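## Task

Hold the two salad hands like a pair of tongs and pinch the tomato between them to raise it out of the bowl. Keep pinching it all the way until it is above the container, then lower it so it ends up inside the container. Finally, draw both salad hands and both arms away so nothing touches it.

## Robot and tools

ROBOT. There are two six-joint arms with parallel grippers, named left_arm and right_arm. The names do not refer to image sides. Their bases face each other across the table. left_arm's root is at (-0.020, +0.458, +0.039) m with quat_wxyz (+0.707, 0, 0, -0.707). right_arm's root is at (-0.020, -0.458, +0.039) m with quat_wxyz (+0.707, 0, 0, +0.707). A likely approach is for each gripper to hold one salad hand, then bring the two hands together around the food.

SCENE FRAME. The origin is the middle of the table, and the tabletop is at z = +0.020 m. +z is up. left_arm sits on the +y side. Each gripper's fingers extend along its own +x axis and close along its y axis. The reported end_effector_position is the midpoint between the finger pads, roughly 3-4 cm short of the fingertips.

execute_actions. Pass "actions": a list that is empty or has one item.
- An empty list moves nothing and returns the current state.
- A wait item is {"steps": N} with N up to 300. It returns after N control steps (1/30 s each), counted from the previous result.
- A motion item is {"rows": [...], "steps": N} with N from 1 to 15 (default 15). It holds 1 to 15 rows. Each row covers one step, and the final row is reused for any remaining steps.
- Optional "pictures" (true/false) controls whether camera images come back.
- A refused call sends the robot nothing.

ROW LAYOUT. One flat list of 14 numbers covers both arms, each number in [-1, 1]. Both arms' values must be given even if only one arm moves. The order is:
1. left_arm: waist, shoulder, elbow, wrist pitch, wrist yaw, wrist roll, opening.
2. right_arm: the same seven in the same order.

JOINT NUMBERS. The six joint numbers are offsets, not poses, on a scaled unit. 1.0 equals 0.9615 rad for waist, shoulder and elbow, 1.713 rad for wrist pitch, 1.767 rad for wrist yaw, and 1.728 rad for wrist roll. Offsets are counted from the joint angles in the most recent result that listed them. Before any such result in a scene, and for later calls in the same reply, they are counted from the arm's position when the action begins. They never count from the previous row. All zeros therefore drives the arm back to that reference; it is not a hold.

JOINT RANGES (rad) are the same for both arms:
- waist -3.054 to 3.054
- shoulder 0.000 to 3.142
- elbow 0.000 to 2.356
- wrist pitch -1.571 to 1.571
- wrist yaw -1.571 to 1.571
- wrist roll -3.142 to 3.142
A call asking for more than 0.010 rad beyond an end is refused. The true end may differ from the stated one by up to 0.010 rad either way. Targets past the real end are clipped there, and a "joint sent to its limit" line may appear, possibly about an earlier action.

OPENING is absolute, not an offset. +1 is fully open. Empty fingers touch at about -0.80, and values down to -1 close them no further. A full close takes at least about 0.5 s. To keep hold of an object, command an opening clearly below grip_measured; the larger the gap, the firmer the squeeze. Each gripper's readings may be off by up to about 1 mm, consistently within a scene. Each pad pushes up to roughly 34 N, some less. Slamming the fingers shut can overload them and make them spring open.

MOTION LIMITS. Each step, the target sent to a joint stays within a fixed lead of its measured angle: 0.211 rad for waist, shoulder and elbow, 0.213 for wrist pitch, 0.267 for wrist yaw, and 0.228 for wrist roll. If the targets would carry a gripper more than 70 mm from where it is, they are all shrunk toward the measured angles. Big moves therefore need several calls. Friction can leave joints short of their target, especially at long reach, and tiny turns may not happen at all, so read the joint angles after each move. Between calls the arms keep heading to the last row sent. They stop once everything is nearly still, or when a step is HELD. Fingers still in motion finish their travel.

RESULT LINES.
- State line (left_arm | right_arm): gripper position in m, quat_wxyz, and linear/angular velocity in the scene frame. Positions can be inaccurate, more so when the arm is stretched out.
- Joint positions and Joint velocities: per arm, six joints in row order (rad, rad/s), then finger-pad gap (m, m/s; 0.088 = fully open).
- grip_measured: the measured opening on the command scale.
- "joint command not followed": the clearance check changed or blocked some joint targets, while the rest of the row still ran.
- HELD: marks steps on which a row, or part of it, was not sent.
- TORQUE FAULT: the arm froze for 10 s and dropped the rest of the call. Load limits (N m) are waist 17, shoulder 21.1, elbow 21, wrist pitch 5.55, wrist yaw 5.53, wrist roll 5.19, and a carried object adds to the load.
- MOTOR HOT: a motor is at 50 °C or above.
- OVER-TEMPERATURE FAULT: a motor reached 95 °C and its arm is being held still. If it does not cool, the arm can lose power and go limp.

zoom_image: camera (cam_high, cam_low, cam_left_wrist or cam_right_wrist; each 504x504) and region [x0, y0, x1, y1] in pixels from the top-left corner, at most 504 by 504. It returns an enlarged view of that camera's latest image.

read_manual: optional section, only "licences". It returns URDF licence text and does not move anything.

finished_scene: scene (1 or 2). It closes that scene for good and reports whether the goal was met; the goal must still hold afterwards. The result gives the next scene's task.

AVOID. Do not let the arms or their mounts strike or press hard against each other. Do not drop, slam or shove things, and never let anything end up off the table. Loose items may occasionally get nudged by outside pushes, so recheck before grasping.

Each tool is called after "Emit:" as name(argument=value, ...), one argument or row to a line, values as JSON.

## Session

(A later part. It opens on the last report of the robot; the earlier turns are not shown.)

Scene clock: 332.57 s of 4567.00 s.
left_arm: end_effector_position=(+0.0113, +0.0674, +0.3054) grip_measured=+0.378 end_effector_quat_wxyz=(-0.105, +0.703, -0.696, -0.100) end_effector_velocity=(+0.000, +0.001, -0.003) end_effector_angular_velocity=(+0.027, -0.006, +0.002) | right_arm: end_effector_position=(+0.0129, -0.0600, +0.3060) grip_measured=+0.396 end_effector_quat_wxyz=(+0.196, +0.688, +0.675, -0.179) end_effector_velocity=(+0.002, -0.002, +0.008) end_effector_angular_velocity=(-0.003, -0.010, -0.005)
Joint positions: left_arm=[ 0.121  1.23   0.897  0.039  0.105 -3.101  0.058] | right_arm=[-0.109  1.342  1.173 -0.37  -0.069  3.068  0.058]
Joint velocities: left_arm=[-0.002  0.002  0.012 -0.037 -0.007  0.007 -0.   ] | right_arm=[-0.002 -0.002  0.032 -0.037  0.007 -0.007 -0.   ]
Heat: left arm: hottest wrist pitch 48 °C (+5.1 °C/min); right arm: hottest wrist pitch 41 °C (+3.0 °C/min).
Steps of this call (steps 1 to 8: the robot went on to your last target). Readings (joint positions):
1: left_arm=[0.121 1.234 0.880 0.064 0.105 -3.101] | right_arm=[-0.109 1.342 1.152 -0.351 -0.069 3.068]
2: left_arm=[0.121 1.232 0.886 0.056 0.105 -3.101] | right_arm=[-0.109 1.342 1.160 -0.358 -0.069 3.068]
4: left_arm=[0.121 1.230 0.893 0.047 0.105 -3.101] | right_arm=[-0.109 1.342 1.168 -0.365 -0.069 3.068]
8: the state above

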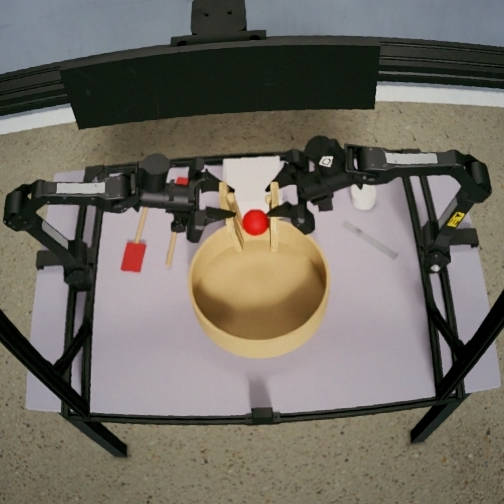

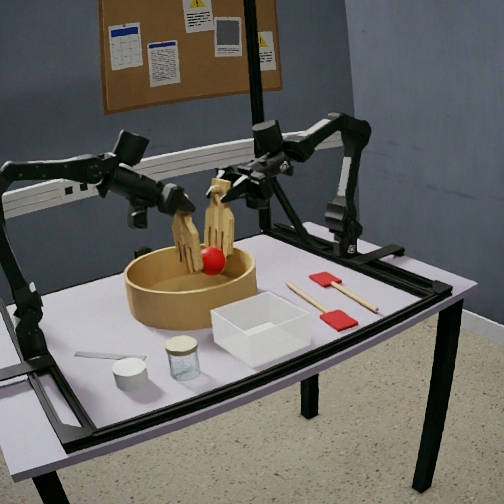

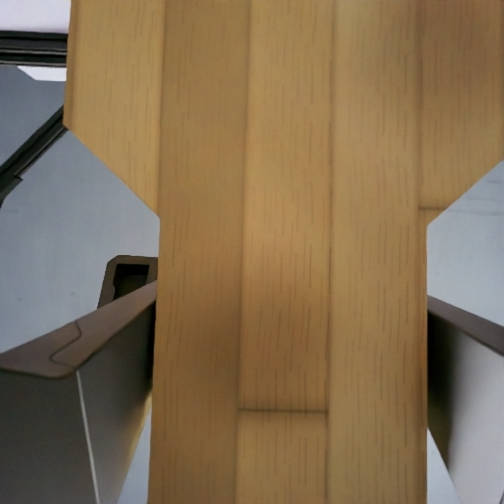

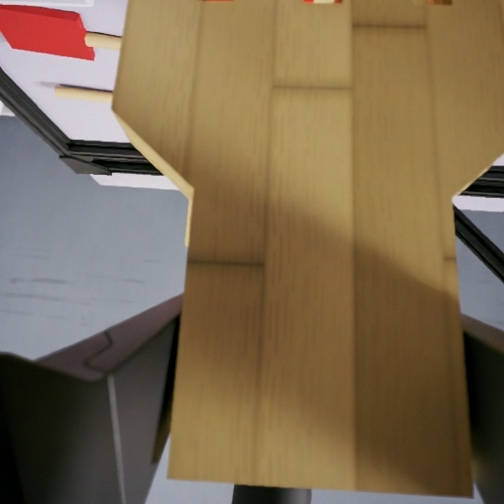

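Emit:
execute_actions(
  actions=[
    {"rows":[[0.03,0.015,0.022,0.012,0.016,0.006,-1,-0.03,0.014,0.022,0.01,-0.014,-0.009,-1],[0.06,0.022,0.028,0.012,0.033,0.013,-1,-0.06,0.02,0.028,0.009,-0.028,-0.018,-1],[0.09,0.03,0.034,0.012,0.05,0.019,-1,-0.09,0.027,0.034,0.008,-0.042,-0.028,-1],[0.125,0.039,0.04,0.012,0.066,0.026,-1,-0.115,0.035,0.041,0.007,-0.056,-0.037,-1],[0.155,0.048,0.047,0.012,0.082,0.032,-1,-0.145,0.043,0.048,0.005,-0.07,-0.046,-1],[0.185,0.058,0.054,0.012,0.1,0.038,-1,-0.175,0.052,0.056,0.004,-0.084,-0.055,-1],[0.215,0.069,0.062,0.012,0.115,0.045,-1,-0.205,0.061,0.064,0.002,-0.098,-0.064,-1],[0.25,0.08,0.07,0.012,0.132,0.051,-1,-0.23,0.071,0.073,0,-0.112,-0.074,-1],[0.28,0.092,0.079,0.012,0.148,0.058,-1,-0.26,0.082,0.083,-0.002,-0.126,-0.083,-1],[0.31,0.105,0.088,0.012,0.165,0.064,-1,-0.29,0.094,0.093,-0.004,-0.14,-0.092,-1]]},
  ],
  pictures=false,
)

Emit:
execute_actions(
  actions=[
    {"steps":5},
  ],
  pictures=false,
)

Emit:
execute_actions(
  actions=[
    {"rows":[[0.027,0.022,0.03,0.008,0.013,0.007,-1,-0.026,0.021,0.03,0.007,-0.011,-0.01,-1],[0.054,0.038,0.044,0.007,0.027,0.014,-1,-0.052,0.036,0.045,0.004,-0.022,-0.02,-1],[0.081,0.055,0.059,0.005,0.04,0.021,-1,-0.078,0.052,0.061,0,-0.033,-0.03,-1],[0.108,0.073,0.075,0.003,0.054,0.028,-1,-0.104,0.069,0.078,-0.003,-0.044,-0.04,-1],[0.135,0.092,0.092,0,0.067,0.035,-1,-0.13,0.087,0.096,-0.007,-0.055,-0.05,-1],[0.162,0.112,0.11,-0.002,0.081,0.042,-1,-0.156,0.106,0.115,-0.011,-0.066,-0.06,-1],[0.189,0.133,0.129,-0.004,0.094,0.049,-1,-0.182,0.126,0.136,-0.016,-0.077,-0.07,-1],[0.216,0.155,0.149,-0.007,0.108,0.056,-1,-0.208,0.147,0.158,-0.021,-0.088,-0.08,-1],[0.243,0.179,0.17,-0.01,0.121,0.063,-1,-0.234,0.169,0.181,-0.026,-0.099,-0.09,-1],[0.27,0.203,0.192,-0.013,0.135,0.07,-1,-0.26,0.192,0.204,-0.032,-0.11,-0.099,-1]]},
  ],
  pictures=false,
)

Emit:
execute_actions(
  actions=[
    {"steps":5},
  ],
)

Scene clock: 351.43 s of 4567.00 s.
left_arm: end_effector_position=(+0.0913, +0.0655, +0.3050) grip_measured=+0.379 end_effector_quat_wxyz=(-0.109, +0.706, -0.694, -0.092) end_effector_velocity=(+0.009, +0.001, -0.008) end_effector_angular_velocity=(+0.018, +0.028, -0.090) | right_arm: end_effector_position=(+0.0926, -0.0580, +0.3062) grip_measured=+0.396 end_effector_quat_wxyz=(+0.197, +0.690, +0.674, -0.175) end_effector_velocity=(+0.007, -0.000, -0.005) end_effector_angular_velocity=(-0.000, +0.034, +0.116)
Joint positions: left_arm=[ 0.412  1.324  0.962  0.054  0.375 -2.998  0.058] | right_arm=[-0.381  1.424  1.242 -0.376 -0.298  2.918  0.058]
Joint velocities: left_arm=[ 0.081  0.042  0.022 -0.022  0.168  0.037 -0.   ] | right_arm=[-0.081  0.037  0.022 -0.022 -0.183 -0.081 -0.   ]
Heat: left arm: hottest wrist pitch 47 °C (+2.0 °C/min); right arm: hottest elbow 41 °C (+3.0 °C/min).
Steps of this call (steps 1 to 30: the robot went on to your last target; steps 31 to 551: nothing new was sent; steps 552 to 566: all 15 steps of this action). Readings (joint positions):
552: left_arm=[0.122 1.229 0.903 0.038 0.111 -3.101] | right_arm=[-0.111 1.344 1.180 -0.371 -0.074 3.066]
553: left_arm=[0.130 1.231 0.904 0.041 0.125 -3.097] | right_arm=[-0.119 1.345 1.180 -0.369 -0.087 3.060]
555: left_arm=[0.165 1.241 0.909 0.048 0.166 -3.082] | right_arm=[-0.153 1.352 1.186 -0.365 -0.119 3.039]
559: left_arm=[0.277 1.276 0.931 0.052 0.262 -3.043] | right_arm=[-0.257 1.381 1.208 -0.365 -0.201 2.983]
566: the state above

Scene clock: 351.60 s of 4567.00 s.
left_arm: end_effector_position=(+0.0902, +0.0651, +0.3062) grip_measured=+0.378 end_effector_quat_wxyz=(-0.109, +0.701, -0.699, -0.090) end_effector_velocity=(-0.002, -0.001, +0.003) end_effector_angular_velocity=(-0.003, +0.008, -0.007) | right_arm: end_effector_position=(+0.0917, -0.0576, +0.3075) grip_measured=+0.396 end_effector_quat_wxyz=(+0.196, +0.686, +0.679, -0.172) end_effector_velocity=(-0.002, +0.002, +0.011) end_effector_angular_velocity=(+0.032, +0.002, +0.027)
Joint positions: left_arm=[ 0.415  1.325  0.965  0.054  0.39  -2.994  0.058] | right_arm=[-0.383  1.425  1.245 -0.376 -0.311  2.912  0.058]
Joint velocities: left_arm=[-0.002  0.002  0.012 -0.007  0.007 -0.007  0.   ] | right_arm=[-0.007 -0.002  0.017  0.007 -0.037 -0.007 -0.   ]
Heat: left arm: hottest wrist pitch 47 °C (+2.0 °C/min); right arm: hottest elbow 41 °C (+3.0 °C/min).
Steps of this call (steps 1 to 5: the robot went on to your last target). Readings (joint positions):
1: left_arm=[0.414 1.325 0.963 0.054 0.381 -2.997] | right_arm=[-0.383 1.425 1.242 -0.376 -0.303 2.916]
2: left_arm=[0.414 1.325 0.963 0.054 0.385 -2.996] | right_arm=[-0.383 1.425 1.243 -0.376 -0.306 2.915]
4: left_arm=[0.415 1.325 0.965 0.054 0.389 -2.995] | right_arm=[-0.383 1.425 1.245 -0.376 -0.310 2.913]
5: the state above

Scene clock: 352.10 s of 4567.00 s.
left_arm: end_effector_position=(+0.1823, +0.0650, +0.3037) grip_measured=+0.379 end_effector_quat_wxyz=(-0.118, +0.709, -0.690, -0.085) end_effector_velocity=(+0.023, +0.000, -0.017) end_effector_angular_velocity=(+0.020, +0.033, -0.073) | right_arm: end_effector_position=(+0.1846, -0.0578, +0.3053) grip_measured=+0.396 end_effector_quat_wxyz=(+0.206, +0.694, +0.669, -0.167) end_effector_velocity=(+0.021, -0.000, -0.018) end_effector_angular_velocity=(-0.026, +0.046, +0.074)
Joint positions: left_arm=[ 0.672  1.51   1.125  0.032  0.608 -2.881  0.058] | right_arm=[-0.631  1.598  1.414 -0.428 -0.487  2.751  0.058]
Joint velocities: left_arm=[ 0.085  0.095  0.051 -0.022  0.154  0.051 -0.   ] | right_arm=[-0.081  0.09   0.056 -0.051 -0.139 -0.081 -0.   ]
Heat: left arm: hottest wrist pitch 47 °C (+2.0 °C/min); right arm: hottest elbow 41 °C (+3.0 °C/min).
Steps of this call (steps 1 to 15: all 15 steps of this action). Readings (joint positions):
1: left_arm=[0.417 1.327 0.967 0.054 0.396 -2.992] | right_arm=[-0.385 1.427 1.247 -0.377 -0.315 2.909]
2: left_arm=[0.423 1.332 0.972 0.055 0.408 -2.988] | right_arm=[-0.392 1.431 1.252 -0.376 -0.325 2.903]
4: left_arm=[0.452 1.352 0.991 0.056 0.439 -2.973] | right_arm=[-0.421 1.449 1.272 -0.376 -0.351 2.880]
8: left_arm=[0.549 1.417 1.050 0.052 0.517 -2.931] | right_arm=[-0.514 1.510 1.334 -0.395 -0.414 2.820]
15: the state above

Scene clock: 352.27 s of 4567.00 s.
left_arm: end_effector_position=(+0.1817, +0.0641, +0.3053) grip_measured=+0.379 end_effector_quat_wxyz=(-0.118, +0.705, -0.695, -0.082) end_effector_velocity=(+0.000, -0.003, +0.021) end_effector_angular_velocity=(-0.045, -0.005, -0.012) | right_arm: end_effector_position=(+0.1842, -0.0568, +0.3071) grip_measured=+0.396 end_effector_quat_wxyz=(+0.206, +0.691, +0.674, -0.164) end_effector_velocity=(+0.002, +0.002, +0.017) end_effector_angular_velocity=(+0.031, -0.037, +0.015)
Joint positions: left_arm=[ 0.673  1.514  1.132  0.031  0.622 -2.877  0.058] | right_arm=[-0.632  1.602  1.423 -0.43  -0.499  2.745  0.058]
Joint velocities: left_arm=[ 0.002 -0.002  0.042  0.007  0.022 -0.022  0.   ] | right_arm=[-0.002 -0.002  0.042 -0.007 -0.007 -0.022 -0.   ]
Heat: left arm: hottest wrist pitch 47 °C (+2.0 °C/min); right arm: hottest elbow 41 °C (+3.0 °C/min).
Steps of this call (steps 1 to 5: the robot went on to your last target). Readings (joint positions):
1: left_arm=[0.673 1.513 1.127 0.032 0.613 -2.880] | right_arm=[-0.632 1.601 1.416 -0.429 -0.491 2.749]
2: left_arm=[0.673 1.514 1.128 0.032 0.617 -2.879] | right_arm=[-0.632 1.602 1.418 -0.430 -0.495 2.748]
4: left_arm=[0.673 1.514 1.131 0.031 0.621 -2.878] | right_arm=[-0.632 1.602 1.421 -0.430 -0.498 2.746]
5: the state above

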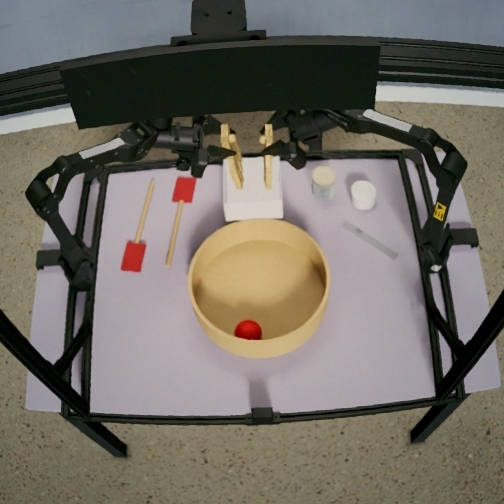

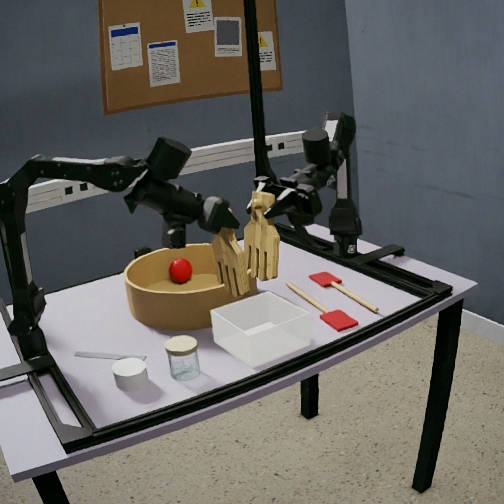

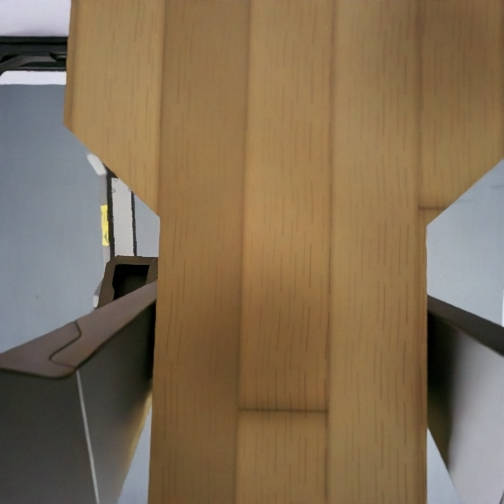

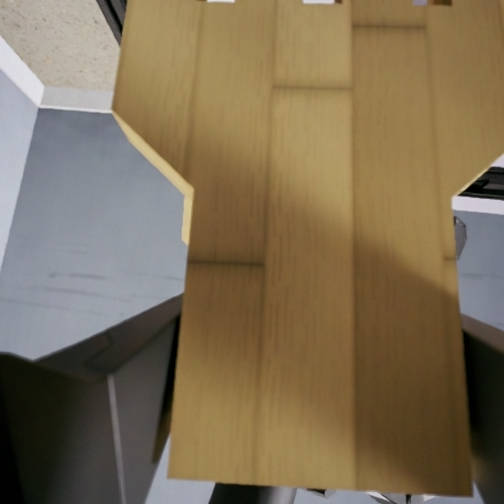

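Emit:
execute_actions(
  actions=[
    {"rows":[[0,-0.1,-0.03,0,0,0,-1,0,-0.1,-0.05,0,0,0,-1],[0,-0.2,-0.06,0,0,0,-1,0,-0.2,-0.1,0.02,0,0,-1],[-0.1,-0.3,-0.1,-0.02,-0.05,-0.02,-1,0.1,-0.3,-0.2,0.04,0.04,0.03,-1],[-0.2,-0.4,-0.15,-0.04,-0.1,-0.04,-1,0.2,-0.4,-0.3,0.07,0.08,0.06,-1],[-0.3,-0.5,-0.2,-0.06,-0.15,-0.06,-1,0.3,-0.5,-0.4,0.1,0.12,0.1,-1],[-0.45,-0.535,-0.26,-0.08,-0.22,-0.09,-1,0.43,-0.6,-0.5,0.13,0.18,0.15,-1],[-0.7,-0.535,-0.33,-0.106,-0.352,-0.146,-1,0.657,-0.626,-0.63,0.163,0.282,0.223,-1]]},
  ],
  pictures=false,
)

Emit:
execute_actions(
  actions=[
    {"steps":20},
  ],
  pictures=false,
)

Emit:
execute_actions(
  actions=[
    {"rows":[[0,0.04,0,0,0,0,-1,0,0.04,0,0,0,0,-1],[0,0.08,0,0,0,0,-1,0,0.08,0,0,0,0,-1],[0,0.12,0,0,0,0,-1,0,0.12,0,0,0,0,-1],[0,0.16,0,0,0,0,-1,0,0.16,0,0,0,0,-1],[0,0.21,0.01,0,0,0,-1,0,0.21,0.01,0,0,0,-1]]},
  ],
)

Scene clock: 361.77 s of 4567.00 s.
left_arm: end_effector_position=(-0.0057, +0.1173, +0.3071) grip_measured=+0.379 end_effector_quat_wxyz=(-0.121, +0.702, -0.692, -0.117) end_effector_velocity=(-0.277, +0.021, +0.003) end_effector_angular_velocity=(-0.013, +0.017, -0.642) | right_arm: end_effector_position=(-0.0115, -0.1167, +0.3126) grip_measured=+0.396 end_effector_quat_wxyz=(+0.125, +0.698, +0.696, -0.115) end_effector_velocity=(-0.139, -0.037, -0.108) end_effector_angular_velocity=(-0.157, +0.042, +0.214)
Joint positions: left_arm=[ 0.062  1.024  0.83  -0.145  0.045 -3.118  0.058] | right_arm=[-0.04   1.028  0.854 -0.167 -0.033  3.115  0.058]
Joint velocities: left_arm=[-0.921 -0.149 -0.066 -0.066 -0.256 -0.11  -0.   ] | right_arm=[ 0.53  -0.149 -0.369  0.066  0.286  0.139 -0.   ]
Heat: left arm: hottest wrist pitch 46 °C (+0.0 °C/min); right arm: hottest elbow 41 °C (+2.0 °C/min).
Steps of this call (steps 1 to 30: the robot went on to your last target; steps 31 to 270: nothing new was sent; steps 271 to 285: all 15 steps of this action). Readings (joint positions):
271: left_arm=[0.674 1.507 1.134 0.031 0.624 -2.876] | right_arm=[-0.632 1.595 1.422 -0.431 -0.501 2.743]
272: left_arm=[0.674 1.485 1.121 0.030 0.621 -2.876] | right_arm=[-0.632 1.571 1.403 -0.425 -0.500 2.743]
274: left_arm=[0.644 1.402 1.072 0.006 0.556 -2.894] | right_arm=[-0.602 1.487 1.313 -0.392 -0.443 2.773]
278: left_arm=[0.434 1.184 0.943 -0.078 0.323 -3.024] | right_arm=[-0.381 1.275 1.109 -0.239 -0.219 2.974]
285: the state above

Scene clock: 362.43 s of 4567.00 s.
left_arm: end_effector_position=(-0.0195, +0.1201, +0.3066) grip_measured=+0.379 end_effector_quat_wxyz=(-0.124, +0.696, -0.698, -0.115) end_effector_velocity=(-0.002, +0.000, +0.001) end_effector_angular_velocity=(-0.007, +0.037, +0.003) | right_arm: end_effector_position=(-0.0195, -0.1203, +0.3067) grip_measured=+0.396 end_effector_quat_wxyz=(+0.125, +0.696, +0.698, -0.116) end_effector_velocity=(+0.001, -0.001, -0.002) end_effector_angular_velocity=(-0.007, -0.004, +0.002)
Joint positions: left_arm=[ 0.003  1.01   0.822 -0.151  0.003 -3.127  0.058] | right_arm=[-0.003  1.011  0.825 -0.157 -0.003  3.128  0.058]
Joint velocities: left_arm=[-0.002 -0.002 -0.002  0.007  0.007 -0.037 -0.   ] | right_arm=[-0.007 -0.002 -0.002 -0.007 -0.007 -0.007 -0.   ]
Heat: left arm: hottest wrist pitch 46 °C (+0.0 °C/min); right arm: hottest elbow 41 °C (+2.0 °C/min).
Steps of this call (steps 1 to 20: the robot went on to your last target). Readings (joint positions):
1: left_arm=[0.038 1.020 0.828 -0.146 0.036 -3.121] | right_arm=[-0.026 1.025 0.845 -0.166 -0.024 3.119]
2: left_arm=[0.024 1.017 0.826 -0.148 0.027 -3.123] | right_arm=[-0.019 1.023 0.837 -0.164 -0.017 3.121]
4: left_arm=[0.013 1.013 0.825 -0.149 0.014 -3.124] | right_arm=[-0.012 1.020 0.829 -0.162 -0.009 3.125]
8: left_arm=[0.007 1.011 0.823 -0.150 0.006 -3.126] | right_arm=[-0.005 1.014 0.826 -0.158 -0.005 3.127]
20: the state above

Scene clock: 362.93 s of 4567.00 s.
left_arm: end_effector_position=(-0.0194, +0.0941, +0.2385) grip_measured=+0.379 end_effector_quat_wxyz=(-0.195, +0.679, -0.682, -0.186) end_effector_velocity=(+0.000, +0.001, -0.002) end_effector_angular_velocity=(+0.007, +0.002, +0.008) | right_arm: end_effector_position=(-0.0194, -0.0944, +0.2391) grip_measured=+0.396 end_effector_quat_wxyz=(+0.195, +0.679, +0.682, -0.187) end_effector_velocity=(-0.000, -0.001, +0.001) end_effector_angular_velocity=(-0.002, -0.002, +0.008)
Joint positions: left_arm=[ 0.003  1.213  0.821 -0.154  0.003 -3.127  0.058] | right_arm=[-0.003  1.212  0.824 -0.16  -0.003  3.128  0.058]
Joint velocities: left_arm=[-0.002 -0.002 -0.002 -0.007 -0.007 -0.007 -0.   ] | right_arm=[-0.002 -0.002  0.002 -0.007 -0.007 -0.007  0.   ]
Heat: left arm: hottest wrist pitch 46 °C (+0.0 °C/min); right arm: hottest elbow 41 °C (+2.0 °C/min).
Steps of this call (steps 1 to 15: all 15 steps of this action). Readings (joint positions):
1: left_arm=[0.003 1.014 0.822 -0.151 0.003 -3.127] | right_arm=[-0.003 1.014 0.825 -0.157 -0.003 3.128]
2: left_arm=[0.003 1.023 0.822 -0.151 0.003 -3.127] | right_arm=[-0.003 1.024 0.825 -0.157 -0.003 3.128]
4: left_arm=[0.003 1.063 0.822 -0.150 0.003 -3.127] | right_arm=[-0.003 1.064 0.825 -0.154 -0.003 3.128]
8: left_arm=[0.003 1.186 0.822 -0.158 0.003 -3.127] | right_arm=[-0.003 1.185 0.825 -0.165 -0.003 3.128]
15: the state above

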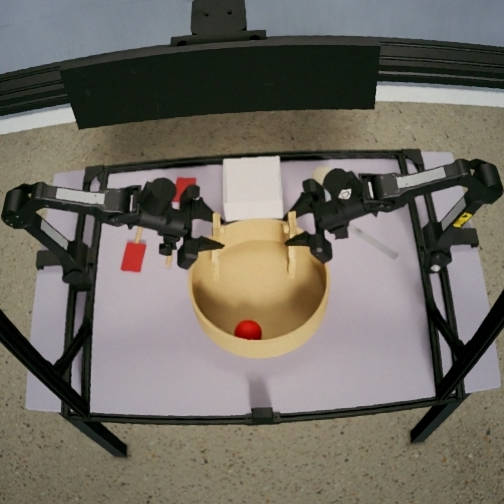

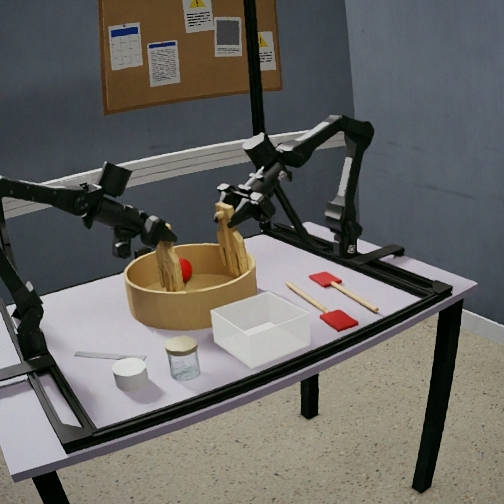

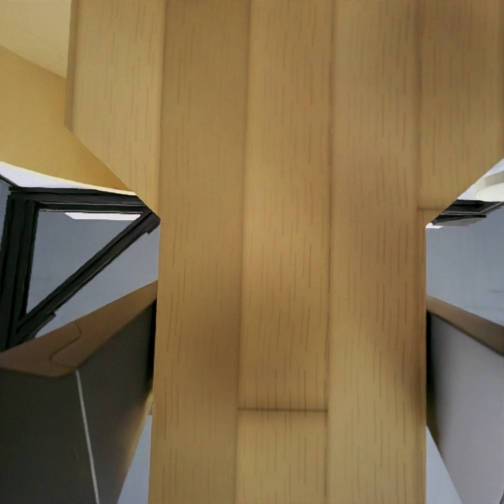

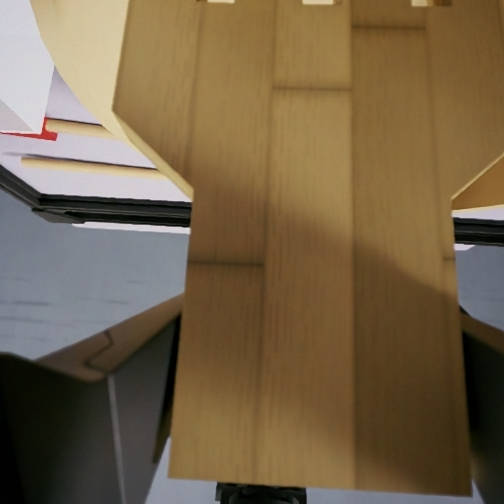

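Emit:
execute_actions(
  actions=[
    {"rows":[[0,0,-0.03,0.01,0,0,-1,0,0,-0.03,0.01,0,0,-1],[0,0,-0.06,0.02,0,0,-1,0,0,-0.06,0.02,0,0,-1],[0,-0.04,-0.09,0.02,0,0,-1,0,-0.04,-0.09,0.02,0,0,-1],[0,-0.08,-0.115,0.015,0,0,-1,0,-0.08,-0.115,0.015,0,0,-1],[0,-0.12,-0.14,0.01,0,0,-1,0,-0.12,-0.14,0.01,0,0,-1],[0,-0.16,-0.165,0,0,0,-1,0,-0.16,-0.165,0,0,0,-1],[0,-0.2,-0.19,-0.01,0,0,-1,0,-0.2,-0.19,-0.01,0,0,-1],[0,-0.24,-0.21,-0.02,0,0,-1,0,-0.24,-0.21,-0.02,0,0,-1],[0,-0.28,-0.23,-0.03,0,0,-1,0,-0.28,-0.23,-0.03,0,0,-1],[0,-0.32,-0.25,-0.045,0,0,-1,0,-0.32,-0.25,-0.045,0,0,-1],[0,-0.36,-0.27,-0.06,0,0,-1,0,-0.36,-0.27,-0.06,0,0,-1],[0,-0.4,-0.285,-0.07,0,0,-1,0,-0.4,-0.285,-0.07,0,0,-1],[0,-0.44,-0.3,-0.085,0,0,-1,0,-0.44,-0.3,-0.085,0,0,-1],[0,-0.48,-0.315,-0.1,0,0,-1,0,-0.48,-0.315,-0.1,0,0,-1],[0,-0.52,-0.33,-0.11,0,0,-1,0,-0.52,-0.33,-0.11,0,0,-1]]},
  ],
  pictures=false,
)

Emit:
execute_actions(
  actions=[
    {"steps":15},
  ],
)

Scene clock: 372.63 s of 4567.00 s.
left_arm: end_effector_position=(-0.0246, +0.1775, +0.2186) grip_measured=+0.380 end_effector_quat_wxyz=(-0.192, +0.671, -0.692, -0.184) end_effector_velocity=(+0.005, +0.224, -0.048) end_effector_angular_velocity=(+0.036, -0.058, +0.013) | right_arm: end_effector_position=(-0.0248, -0.1775, +0.2196) grip_measured=+0.398 end_effector_quat_wxyz=(+0.191, +0.671, +0.692, -0.186) end_effector_velocity=(-0.011, -0.212, -0.024) end_effector_angular_velocity=(+0.086, +0.021, +0.065)
Joint positions: left_arm=[-0.004  0.824  0.561 -0.276  0.023 -3.126  0.058] | right_arm=[ 0.005  0.824  0.566 -0.282 -0.023  3.129  0.059]
Joint velocities: left_arm=[-0.012 -1.155 -0.496 -0.696 -0.051  0.037 -0.012] | right_arm=[ 0.017 -1.16  -0.496 -0.579 -0.051 -0.007  0.001]
Heat: left arm: hottest wrist pitch 45 °C (-1.0 °C/min); right arm: hottest elbow 41 °C (+2.0 °C/min).
Steps of this call (steps 1 to 15: the robot went on to your last target; steps 16 to 276: nothing new was sent; steps 277 to 291: all 15 steps of this action). Readings (joint positions):
277: left_arm=[0.003 1.213 0.820 -0.153 0.003 -3.127] | right_arm=[-0.003 1.212 0.824 -0.159 -0.003 3.128]
278: left_arm=[0.003 1.213 0.813 -0.143 0.003 -3.127] | right_arm=[-0.003 1.212 0.817 -0.150 -0.003 3.128]
280: left_arm=[0.003 1.199 0.783 -0.131 0.003 -3.127] | right_arm=[-0.003 1.198 0.787 -0.136 -0.003 3.128]
284: left_arm=[-0.002 1.087 0.696 -0.145 0.016 -3.126] | right_arm=[-0.003 1.090 0.687 -0.162 -0.007 3.126]
291: the state above

Scene clock: 373.13 s of 4567.00 s.
left_arm: end_effector_position=(-0.0254, +0.1955, +0.2180) grip_measured=+0.378 end_effector_quat_wxyz=(-0.187, +0.671, -0.695, -0.180) end_effector_velocity=(+0.003, +0.003, -0.003) end_effector_angular_velocity=(+0.017, -0.005, +0.020) | right_arm: end_effector_position=(-0.0256, -0.1956, +0.2190) grip_measured=+0.396 end_effector_quat_wxyz=(+0.186, +0.670, +0.695, -0.181) end_effector_velocity=(-0.002, -0.000, +0.002) end_effector_angular_velocity=(+0.012, -0.003, +0.012)
Joint positions: left_arm=[-0.006  0.719  0.522 -0.328  0.025 -3.126  0.058] | right_arm=[ 0.007  0.719  0.526 -0.333 -0.026  3.129  0.058]
Joint velocities: left_arm=[-0.002 -0.007 -0.002 -0.022 -0.022 -0.007 -0.   ] | right_arm=[ 0.002 -0.007 -0.002  0.007 -0.007 -0.007  0.   ]
Heat: left arm: hottest wrist pitch 45 °C (-1.0 °C/min); right arm: hottest elbow 41 °C (+2.0 °C/min).
Steps of this call (steps 1 to 15: the robot went on to your last target). Readings (joint positions):
1: left_arm=[-0.005 0.790 0.547 -0.294 0.024 -3.126] | right_arm=[0.005 0.791 0.552 -0.298 -0.026 3.129]
2: left_arm=[-0.005 0.765 0.537 -0.304 0.025 -3.126] | right_arm=[0.006 0.765 0.542 -0.309 -0.026 3.129]
4: left_arm=[-0.006 0.738 0.529 -0.316 0.025 -3.126] | right_arm=[0.007 0.739 0.534 -0.321 -0.026 3.129]
8: left_arm=[-0.006 0.723 0.524 -0.325 0.025 -3.126] | right_arm=[0.007 0.723 0.529 -0.329 -0.026 3.129]
15: the state above

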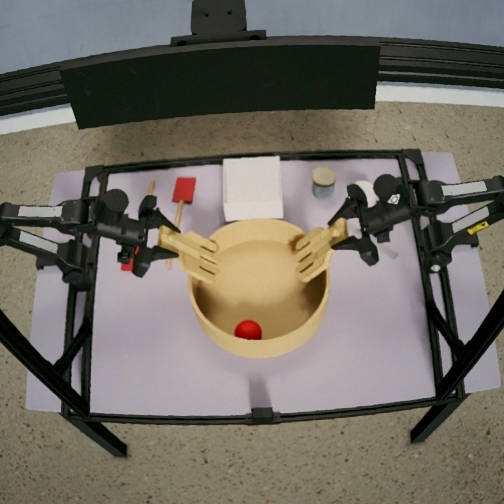

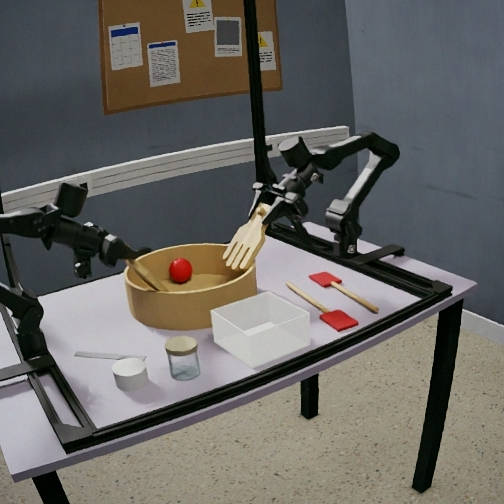

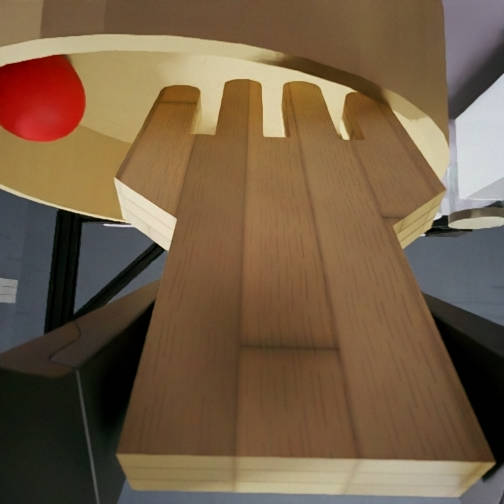

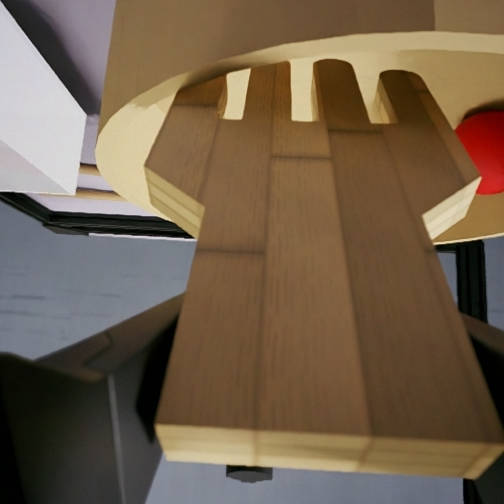

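Emit:
execute_actions(
  actions=[
    {"rows":[[0,0,0.06,0.02,0,0,-1,0,-0.04,0.03,0,0,0,-1],[0,0.04,0.12,0.04,0,0,-1,0,-0.08,0.06,0,0,0,-1],[-0.05,0.1,0.2,0.06,0,0,-1,0,-0.12,0.09,0,0,0,-1],[-0.12,0.18,0.27,0.08,0,0,-1,0,-0.15,0.12,0,0.015,0,-1],[-0.2,0.26,0.34,0.08,-0.014,0,-1,0,-0.15,0.12,0,0.015,0,-1],[-0.28,0.34,0.4,0.08,-0.014,0,-1,0,-0.15,0.12,0,0.015,0,-1],[-0.37,0.42,0.43,0.08,-0.014,0,-1,0,-0.15,0.12,0,0.015,0,-1],[-0.37,0.5,0.43,0.08,-0.014,0,-1,0,-0.15,0.12,0,0.015,0,-1],[-0.37,0.57,0.43,0.08,-0.014,0,-1,0,-0.15,0.12,0,0.015,0,-1]]},
  ],
  pictures=false,
)

Emit:
execute_actions(
  actions=[
    {"steps":15},
  ],
)

Scene clock: 386.37 s of 4567.00 s.
left_arm: end_effector_position=(-0.1496, +0.1072, +0.2653) grip_measured=+0.378 end_effector_quat_wxyz=(-0.213, +0.550, -0.796, -0.140) end_effector_velocity=(-0.056, -0.048, -0.272) end_effector_angular_velocity=(+0.801, -0.278, -0.083) | right_arm: end_effector_position=(-0.0222, -0.2078, +0.2996) grip_measured=+0.396 end_effector_quat_wxyz=(+0.104, +0.696, +0.704, -0.095) end_effector_velocity=(-0.000, -0.001, -0.002) end_effector_angular_velocity=(-0.007, -0.005, +0.007)
Joint positions: left_arm=[-0.352  1.231  0.916 -0.2    0.006 -3.126  0.058] | right_arm=[ 0.007  0.578  0.634 -0.339 -0.003  3.129  0.058]
Joint velocities: left_arm=[-0.1    0.676 -0.002 -0.168 -0.007 -0.022 -0.   ] | right_arm=[-0.002 -0.002 -0.002 -0.007 -0.007 -0.007 -0.   ]
Heat: left arm: hottest wrist pitch 43 °C (-5.1 °C/min); right arm: hottest elbow 39 °C (-2.0 °C/min).
Steps of this call (steps 1 to 15: the robot went on to your last target; steps 16 to 382: nothing new was sent; steps 383 to 397: all 15 steps of this action). Readings (joint positions):
383: left_arm=[-0.006 0.714 0.523 -0.336 0.022 -3.126] | right_arm=[0.007 0.711 0.525 -0.342 -0.023 3.129]
384: left_arm=[-0.006 0.722 0.535 -0.333 0.018 -3.126] | right_arm=[0.007 0.702 0.528 -0.345 -0.022 3.129]
386: left_arm=[-0.024 0.771 0.591 -0.289 0.014 -3.126] | right_arm=[0.007 0.664 0.546 -0.352 -0.018 3.129]
390: left_arm=[-0.180 0.937 0.773 -0.223 0.005 -3.126] | right_arm=[0.007 0.593 0.618 -0.331 -0.006 3.129]
397: the state above

Scene clock: 386.87 s of 4567.00 s.
left_arm: end_effector_position=(-0.1536, +0.1031, +0.2549) grip_measured=+0.378 end_effector_quat_wxyz=(-0.224, +0.545, -0.794, -0.147) end_effector_velocity=(-0.001, +0.003, -0.004) end_effector_angular_velocity=(+0.019, +0.017, +0.003) | right_arm: end_effector_position=(-0.0221, -0.2078, +0.2996) grip_measured=+0.396 end_effector_quat_wxyz=(+0.104, +0.696, +0.704, -0.095) end_effector_velocity=(+0.002, -0.001, -0.002) end_effector_angular_velocity=(-0.007, -0.009, -0.007)
Joint positions: left_arm=[-0.359  1.267  0.92  -0.196  0.004 -3.126  0.058] | right_arm=[ 0.007  0.578  0.634 -0.339 -0.003  3.129  0.058]
Joint velocities: left_arm=[-0.002 -0.002 -0.007 -0.007  0.007 -0.022 -0.   ] | right_arm=[-0.002 -0.002 -0.002 -0.007  0.007 -0.007 -0.   ]
Heat: left arm: hottest wrist pitch 43 °C (-5.0 °C/min); right arm: hottest elbow 39 °C (-2.0 °C/min).
Steps of this call (steps 1 to 15: the robot went on to your last target). Readings (joint positions):
1: left_arm=[-0.354 1.250 0.917 -0.203 0.006 -3.126] | right_arm=[0.007 0.578 0.634 -0.339 -0.003 3.129]
2: left_arm=[-0.356 1.262 0.917 -0.203 0.005 -3.126] | right_arm=[0.007 0.578 0.634 -0.339 -0.003 3.129]
4: left_arm=[-0.357 1.267 0.917 -0.201 0.004 -3.126] | right_arm=[0.007 0.578 0.634 -0.339 -0.003 3.129]
8: left_arm=[-0.358 1.267 0.920 -0.196 0.004 -3.126] | right_arm=[0.007 0.578 0.634 -0.339 -0.003 3.129]
15: the state above

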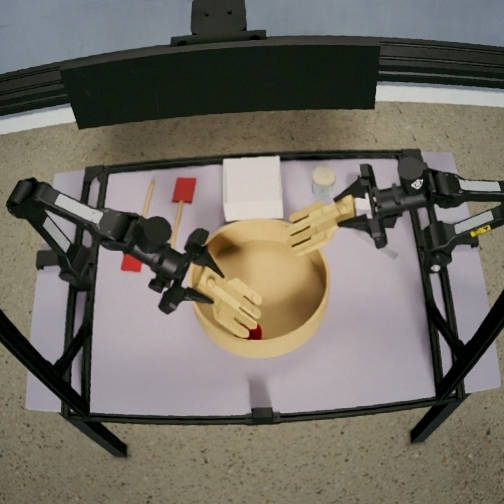

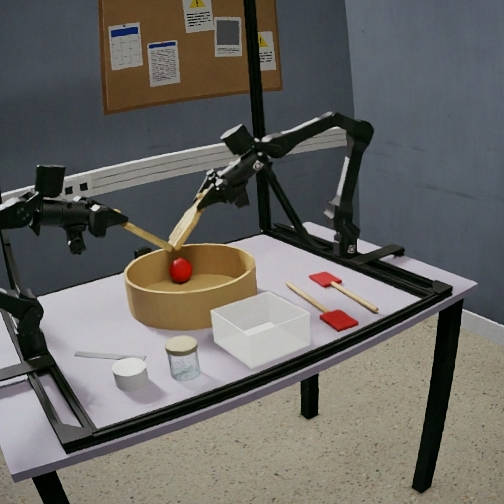

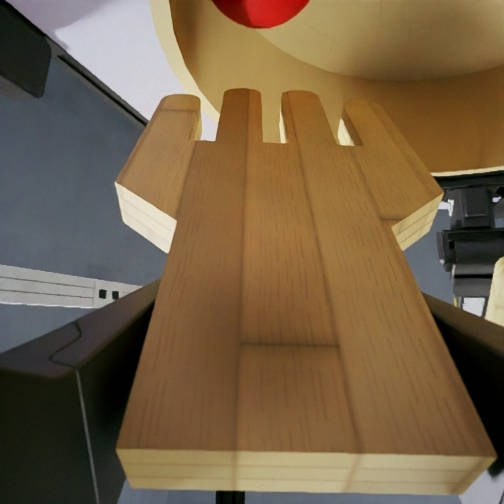

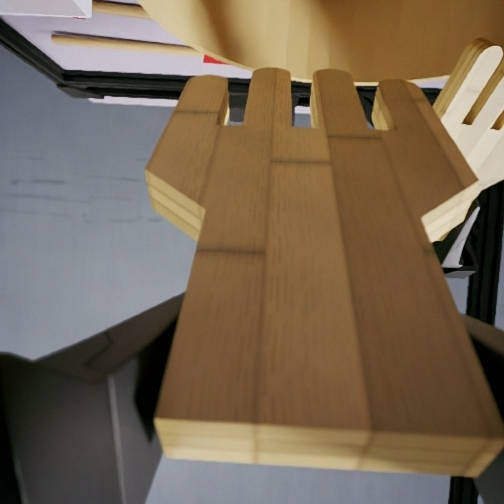

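Emit:
execute_actions(
  actions=[
    {"rows":[[0.02,0,0,0,0,0,-1,0,0,0,0,0,0,-1],[0.035,0.015,0,0,0,0,-1,0,0,0,0,0,0,-1],[0.035,0.03,0,0,0,0,-1,0,0,0,0,0,0,-1],[0.035,0.045,0,0,0,0,-1,0,0,0,0,0,0,-1],[0.035,0.06,0,0,0,0,-1,0,0,0,0,0,0,-1],[0.035,0.075,0,0,0,0,-1,0,0,0,0,0,0,-1],[0.035,0.09,0,0,0,0,-1,0,0,0,0,0,0,-1]]},
  ],
)

Scene clock: 392.53 s of 4567.00 s.
left_arm: end_effector_position=(-0.1450, +0.0916, +0.2270) grip_measured=+0.378 end_effector_quat_wxyz=(-0.252, +0.551, -0.777, -0.172) end_effector_velocity=(+0.001, +0.001, -0.001) end_effector_angular_velocity=(+0.009, +0.002, +0.023) | right_arm: end_effector_position=(-0.0221, -0.2079, +0.2995) grip_measured=+0.396 end_effector_quat_wxyz=(+0.105, +0.696, +0.704, -0.095) end_effector_velocity=(-0.003, -0.001, -0.002) end_effector_angular_velocity=(-0.007, -0.001, +0.021)
Joint positions: left_arm=[-0.328  1.345  0.921 -0.195  0.004 -3.126  0.058] | right_arm=[ 0.007  0.578  0.634 -0.34  -0.003  3.129  0.058]
Joint velocities: left_arm=[-0.007 -0.002 -0.002 -0.007 -0.022 -0.022  0.   ] | right_arm=[-0.002 -0.002 -0.002 -0.007 -0.022 -0.007  0.   ]
Heat: left arm: hottest wrist pitch 44 °C (-4.0 °C/min); right arm: hottest elbow 40 °C (-1.0 °C/min).
Steps of this call (steps 1 to 15: the robot went on to your last target; steps 16 to 155: nothing new was sent; steps 156 to 170: all 15 steps of this action). Readings (joint positions):
156: left_arm=[-0.359 1.268 0.921 -0.196 0.004 -3.126] | right_arm=[0.007 0.578 0.634 -0.339 -0.003 3.129]
157: left_arm=[-0.354 1.268 0.921 -0.196 0.003 -3.126] | right_arm=[0.007 0.578 0.634 -0.339 -0.003 3.129]
159: left_arm=[-0.341 1.276 0.921 -0.196 0.003 -3.126] | right_arm=[0.007 0.578 0.634 -0.339 -0.003 3.129]
163: left_arm=[-0.328 1.321 0.921 -0.196 0.004 -3.126] | right_arm=[0.007 0.578 0.634 -0.340 -0.003 3.129]
170: the state above

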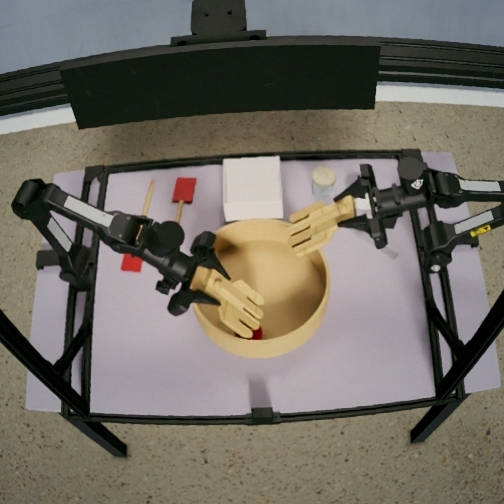

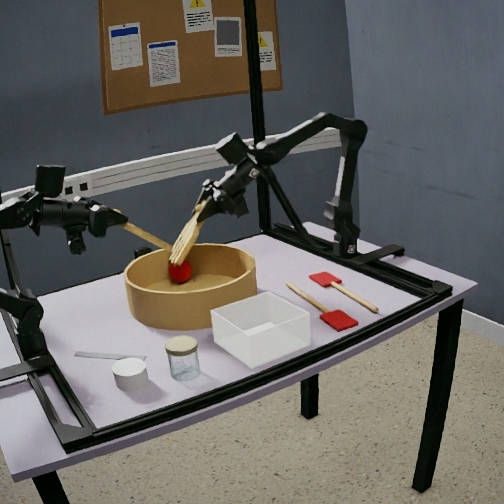

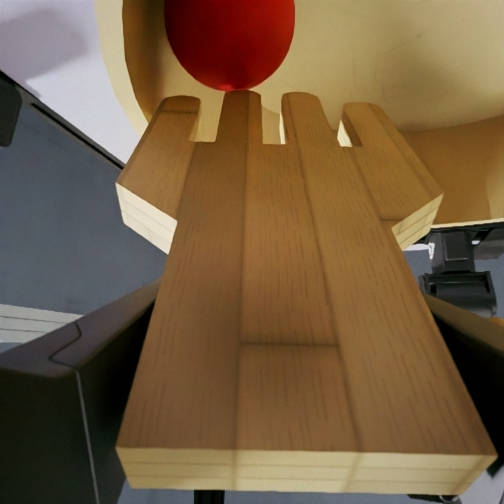

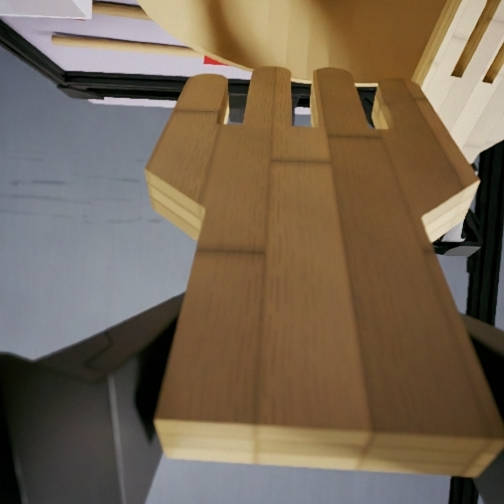

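Emit:
execute_actions(
  actions=[
    {"rows":[[0,0,0,0,0,0.06,-1,0,0,0,0,0,0,-1],[0,0,0,0,0,0.12,-1,0,0,0,0,0,0,-1],[0,0.01,0,0,0,0.18,-1,0,0,0,0,0,0,-1],[0,0.02,0,0,0,0.24,-1,0,0,0,0,0,0,-1],[0,0.03,0,0,0,0.24,-1,0,0,0,0,0,0,-1],[0,0.04,0,0,0,0.24,-1,0,0,0,0,0,0,-1]]},
  ],
)

Scene clock: 397.30 s of 4567.00 s.
left_arm: end_effector_position=(-0.1473, +0.0891, +0.2256) grip_measured=+0.378 end_effector_quat_wxyz=(-0.356, +0.487, -0.797, -0.013) end_effector_velocity=(-0.001, +0.003, -0.004) end_effector_angular_velocity=(+0.005, -0.051, -0.031) | right_arm: end_effector_position=(-0.0221, -0.2079, +0.2989) grip_measured=+0.396 end_effector_quat_wxyz=(+0.105, +0.696, +0.704, -0.096) end_effector_velocity=(-0.004, -0.001, +0.002) end_effector_angular_velocity=(+0.012, -0.001, +0.026)
Joint positions: left_arm=[-0.329  1.359  0.926 -0.186  0.009 -2.723  0.058] | right_arm=[ 0.007  0.578  0.634 -0.342 -0.003  3.129  0.058]
Joint velocities: left_arm=[-0.007  0.002  0.002 -0.022 -0.007  0.051 -0.   ] | right_arm=[ 0.002 -0.007 -0.002  0.007 -0.022 -0.007 -0.   ]
Heat: left arm: hottest wrist pitch 43 °C (-5.1 °C/min); right arm: hottest elbow 39 °C (-2.0 °C/min).
Steps of this call (steps 1 to 15: the robot went on to your last target; steps 16 to 128: nothing new was sent; steps 129 to 143: all 15 steps of this action). Readings (joint positions):
129: left_arm=[-0.327 1.346 0.921 -0.195 0.004 -3.106] | right_arm=[0.007 0.578 0.634 -0.340 -0.003 3.129]
130: left_arm=[-0.327 1.346 0.921 -0.195 0.004 -3.060] | right_arm=[0.007 0.578 0.634 -0.340 -0.003 3.129]
132: left_arm=[-0.327 1.346 0.921 -0.195 0.003 -2.939] | right_arm=[0.007 0.578 0.634 -0.341 -0.003 3.129]
136: left_arm=[-0.328 1.357 0.922 -0.186 0.007 -2.775] | right_arm=[0.007 0.578 0.634 -0.341 -0.003 3.129]
143: the state above

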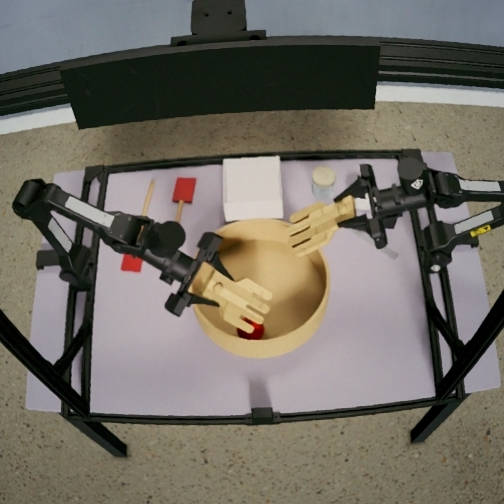

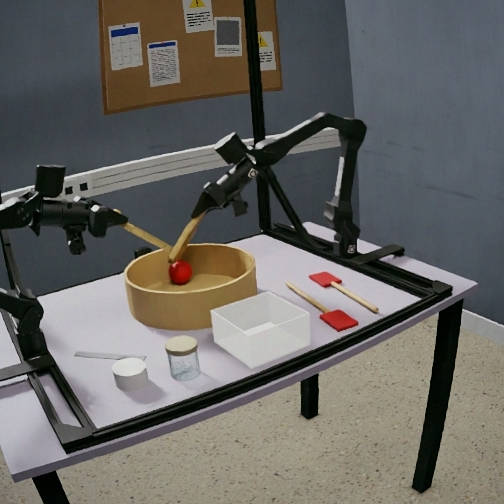

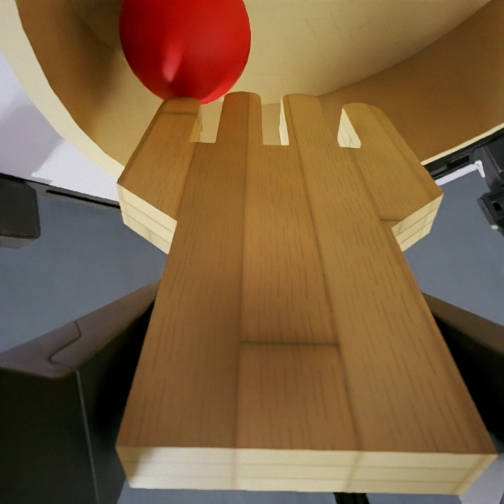

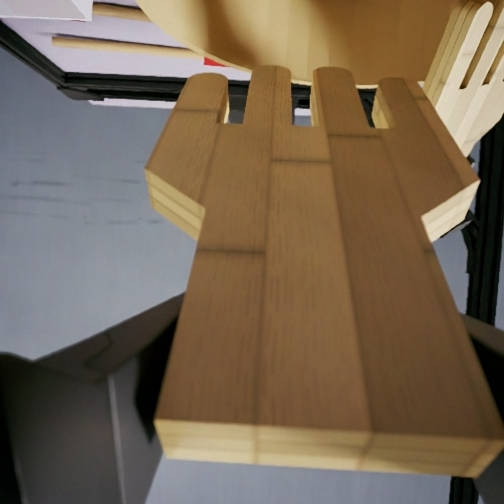

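Outer tine is on top of the ball. Lift slightly, shift −x, press, sweep.

Emit:
execute_actions(
  actions=[
    {"rows":[[0,-0.03,0,0,0,0,-1,0,0,0,0,0,0,-1],[0,-0.04,0,0,0,0,-1,0,0,0,0,0,0,-1],[0,-0.04,0,0,0,0,-1,0,0,0,0,0,0,-1],[-0.02,-0.04,0,0,0,0,-1,0,0,0,0,0,0,-1],[-0.05,-0.04,0,0,0,0,-1,0,0,0,0,0,0,-1],[-0.05,-0.04,0,0,0,0,-1,0,0,0,0,0,0,-1],[-0.05,-0.03,0,0,0,0,-1,0,0,0,0,0,0,-1],[-0.05,-0.015,0,0,0,0,-1,0,0,0,0,0,0,-1],[-0.05,0,0,0,0,0,-1,0,0,0,0,0,0,-1],[-0.05,0.015,0,0,0,0,-1,0,0,0,0,0,0,-1],[-0.05,0.03,0,0,0,0,-1,0,0,0,0,0,0,-1],[-0.05,0.045,0,0,0,0,-1,0,0,0,0,0,0,-1]]},
  ],
  pictures=false,
)

Emit:
execute_actions(
  actions=[
    {"steps":8},
  ],
)

Scene clock: 405.13 s of 4567.00 s.
left_arm: end_effector_position=(-0.1634, +0.0924, +0.2177) grip_measured=+0.378 end_effector_quat_wxyz=(-0.365, +0.468, -0.804, -0.009) end_effector_velocity=(-0.001, +0.003, -0.073) end_effector_angular_velocity=(+0.242, -0.059, +0.014) | right_arm: end_effector_position=(-0.0221, -0.2080, +0.2983) grip_measured=+0.396 end_effector_quat_wxyz=(+0.106, +0.696, +0.704, -0.097) end_effector_velocity=(-0.004, -0.002, -0.003) end_effector_angular_velocity=(-0.017, -0.001, +0.026)
Joint positions: left_arm=[-0.374  1.383  0.926 -0.182  0.001 -2.72   0.058] | right_arm=[ 0.007  0.579  0.634 -0.343 -0.003  3.129  0.058]
Joint velocities: left_arm=[-0.002  0.144 -0.007 -0.095  0.007 -0.037 -0.   ] | right_arm=[ 0.002 -0.002  0.002 -0.022 -0.022 -0.007  0.   ]
Heat: left arm: hottest wrist pitch 42 °C (-5.0 °C/min); right arm: hottest elbow 39 °C (-2.0 °C/min).
Steps of this call (steps 1 to 15: the robot went on to your last target; steps 16 to 220: nothing new was sent; steps 221 to 235: all 15 steps of this action). Readings (joint positions):
221: left_arm=[-0.330 1.360 0.926 -0.186 0.009 -2.717] | right_arm=[0.007 0.579 0.634 -0.342 -0.003 3.129]
222: left_arm=[-0.330 1.356 0.926 -0.187 0.009 -2.717] | right_arm=[0.007 0.579 0.634 -0.342 -0.003 3.129]
224: left_arm=[-0.330 1.348 0.926 -0.192 0.009 -2.717] | right_arm=[0.007 0.579 0.634 -0.343 -0.003 3.129]
228: left_arm=[-0.363 1.340 0.926 -0.191 0.007 -2.719] | right_arm=[0.007 0.579 0.634 -0.343 -0.003 3.129]
235: the state above

Scene clock: 405.40 s of 4567.00 s.
left_arm: end_effector_position=(-0.1630, +0.0920, +0.2129) grip_measured=+0.378 end_effector_quat_wxyz=(-0.371, +0.467, -0.803, -0.014) end_effector_velocity=(+0.002, -0.001, +0.001) end_effector_angular_velocity=(-0.006, +0.004, +0.013) | right_arm: end_effector_position=(-0.0221, -0.2080, +0.2983) grip_measured=+0.396 end_effector_quat_wxyz=(+0.106, +0.696, +0.704, -0.097) end_effector_velocity=(-0.003, -0.001, +0.000) end_effector_angular_velocity=(-0.002, -0.001, +0.021)
Joint positions: left_arm=[-0.373  1.394  0.926 -0.186 -0.    -2.721  0.058] | right_arm=[ 0.007  0.579  0.634 -0.343 -0.003  3.129  0.058]
Joint velocities: left_arm=[ 0.002 -0.002 -0.002  0.007 -0.007 -0.007 -0.   ] | right_arm=[-0.002 -0.002  0.002 -0.007 -0.022 -0.007 -0.   ]
Heat: left arm: hottest wrist pitch 42 °C (-5.1 °C/min); right arm: hottest elbow 39 °C (-2.0 °C/min).
Steps of this call (steps 1 to 8: the robot went on to your last target). Readings (joint positions):
1: left_arm=[-0.374 1.387 0.926 -0.185 0.000 -2.721] | right_arm=[0.007 0.579 0.634 -0.343 -0.003 3.129]
2: left_arm=[-0.374 1.390 0.926 -0.186 -0.001 -2.721] | right_arm=[0.007 0.579 0.634 -0.343 -0.003 3.129]
4: left_arm=[-0.373 1.393 0.926 -0.186 -0.000 -2.721] | right_arm=[0.007 0.579 0.634 -0.343 -0.003 3.129]
8: the state above

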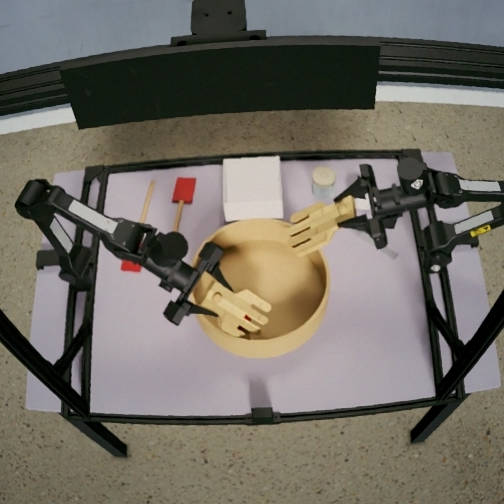

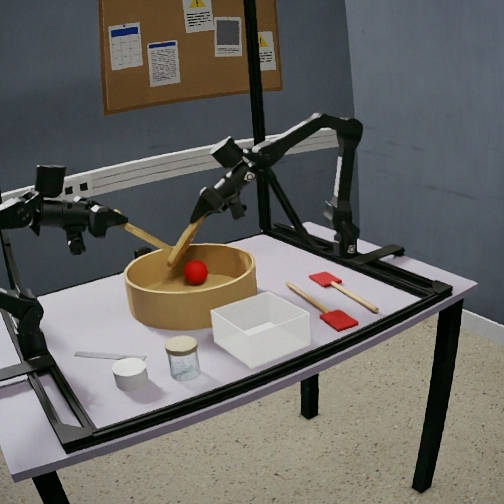

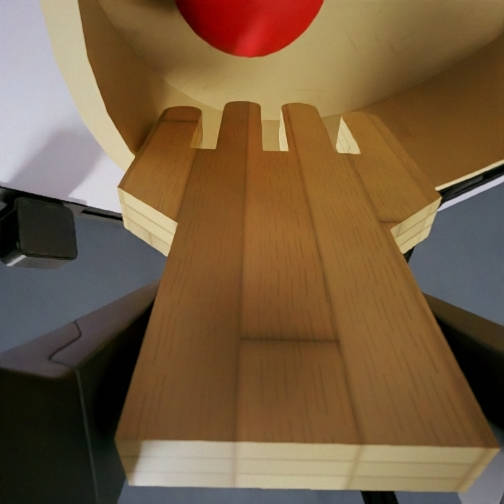

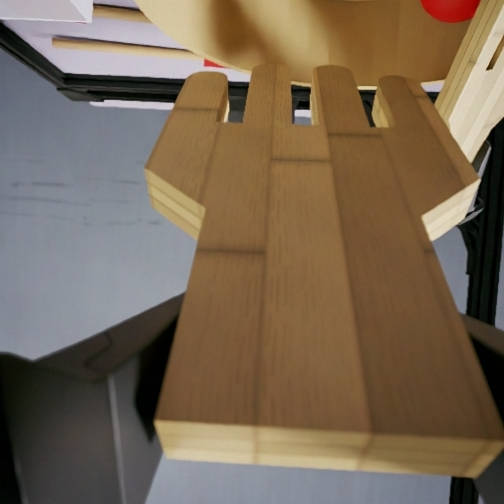

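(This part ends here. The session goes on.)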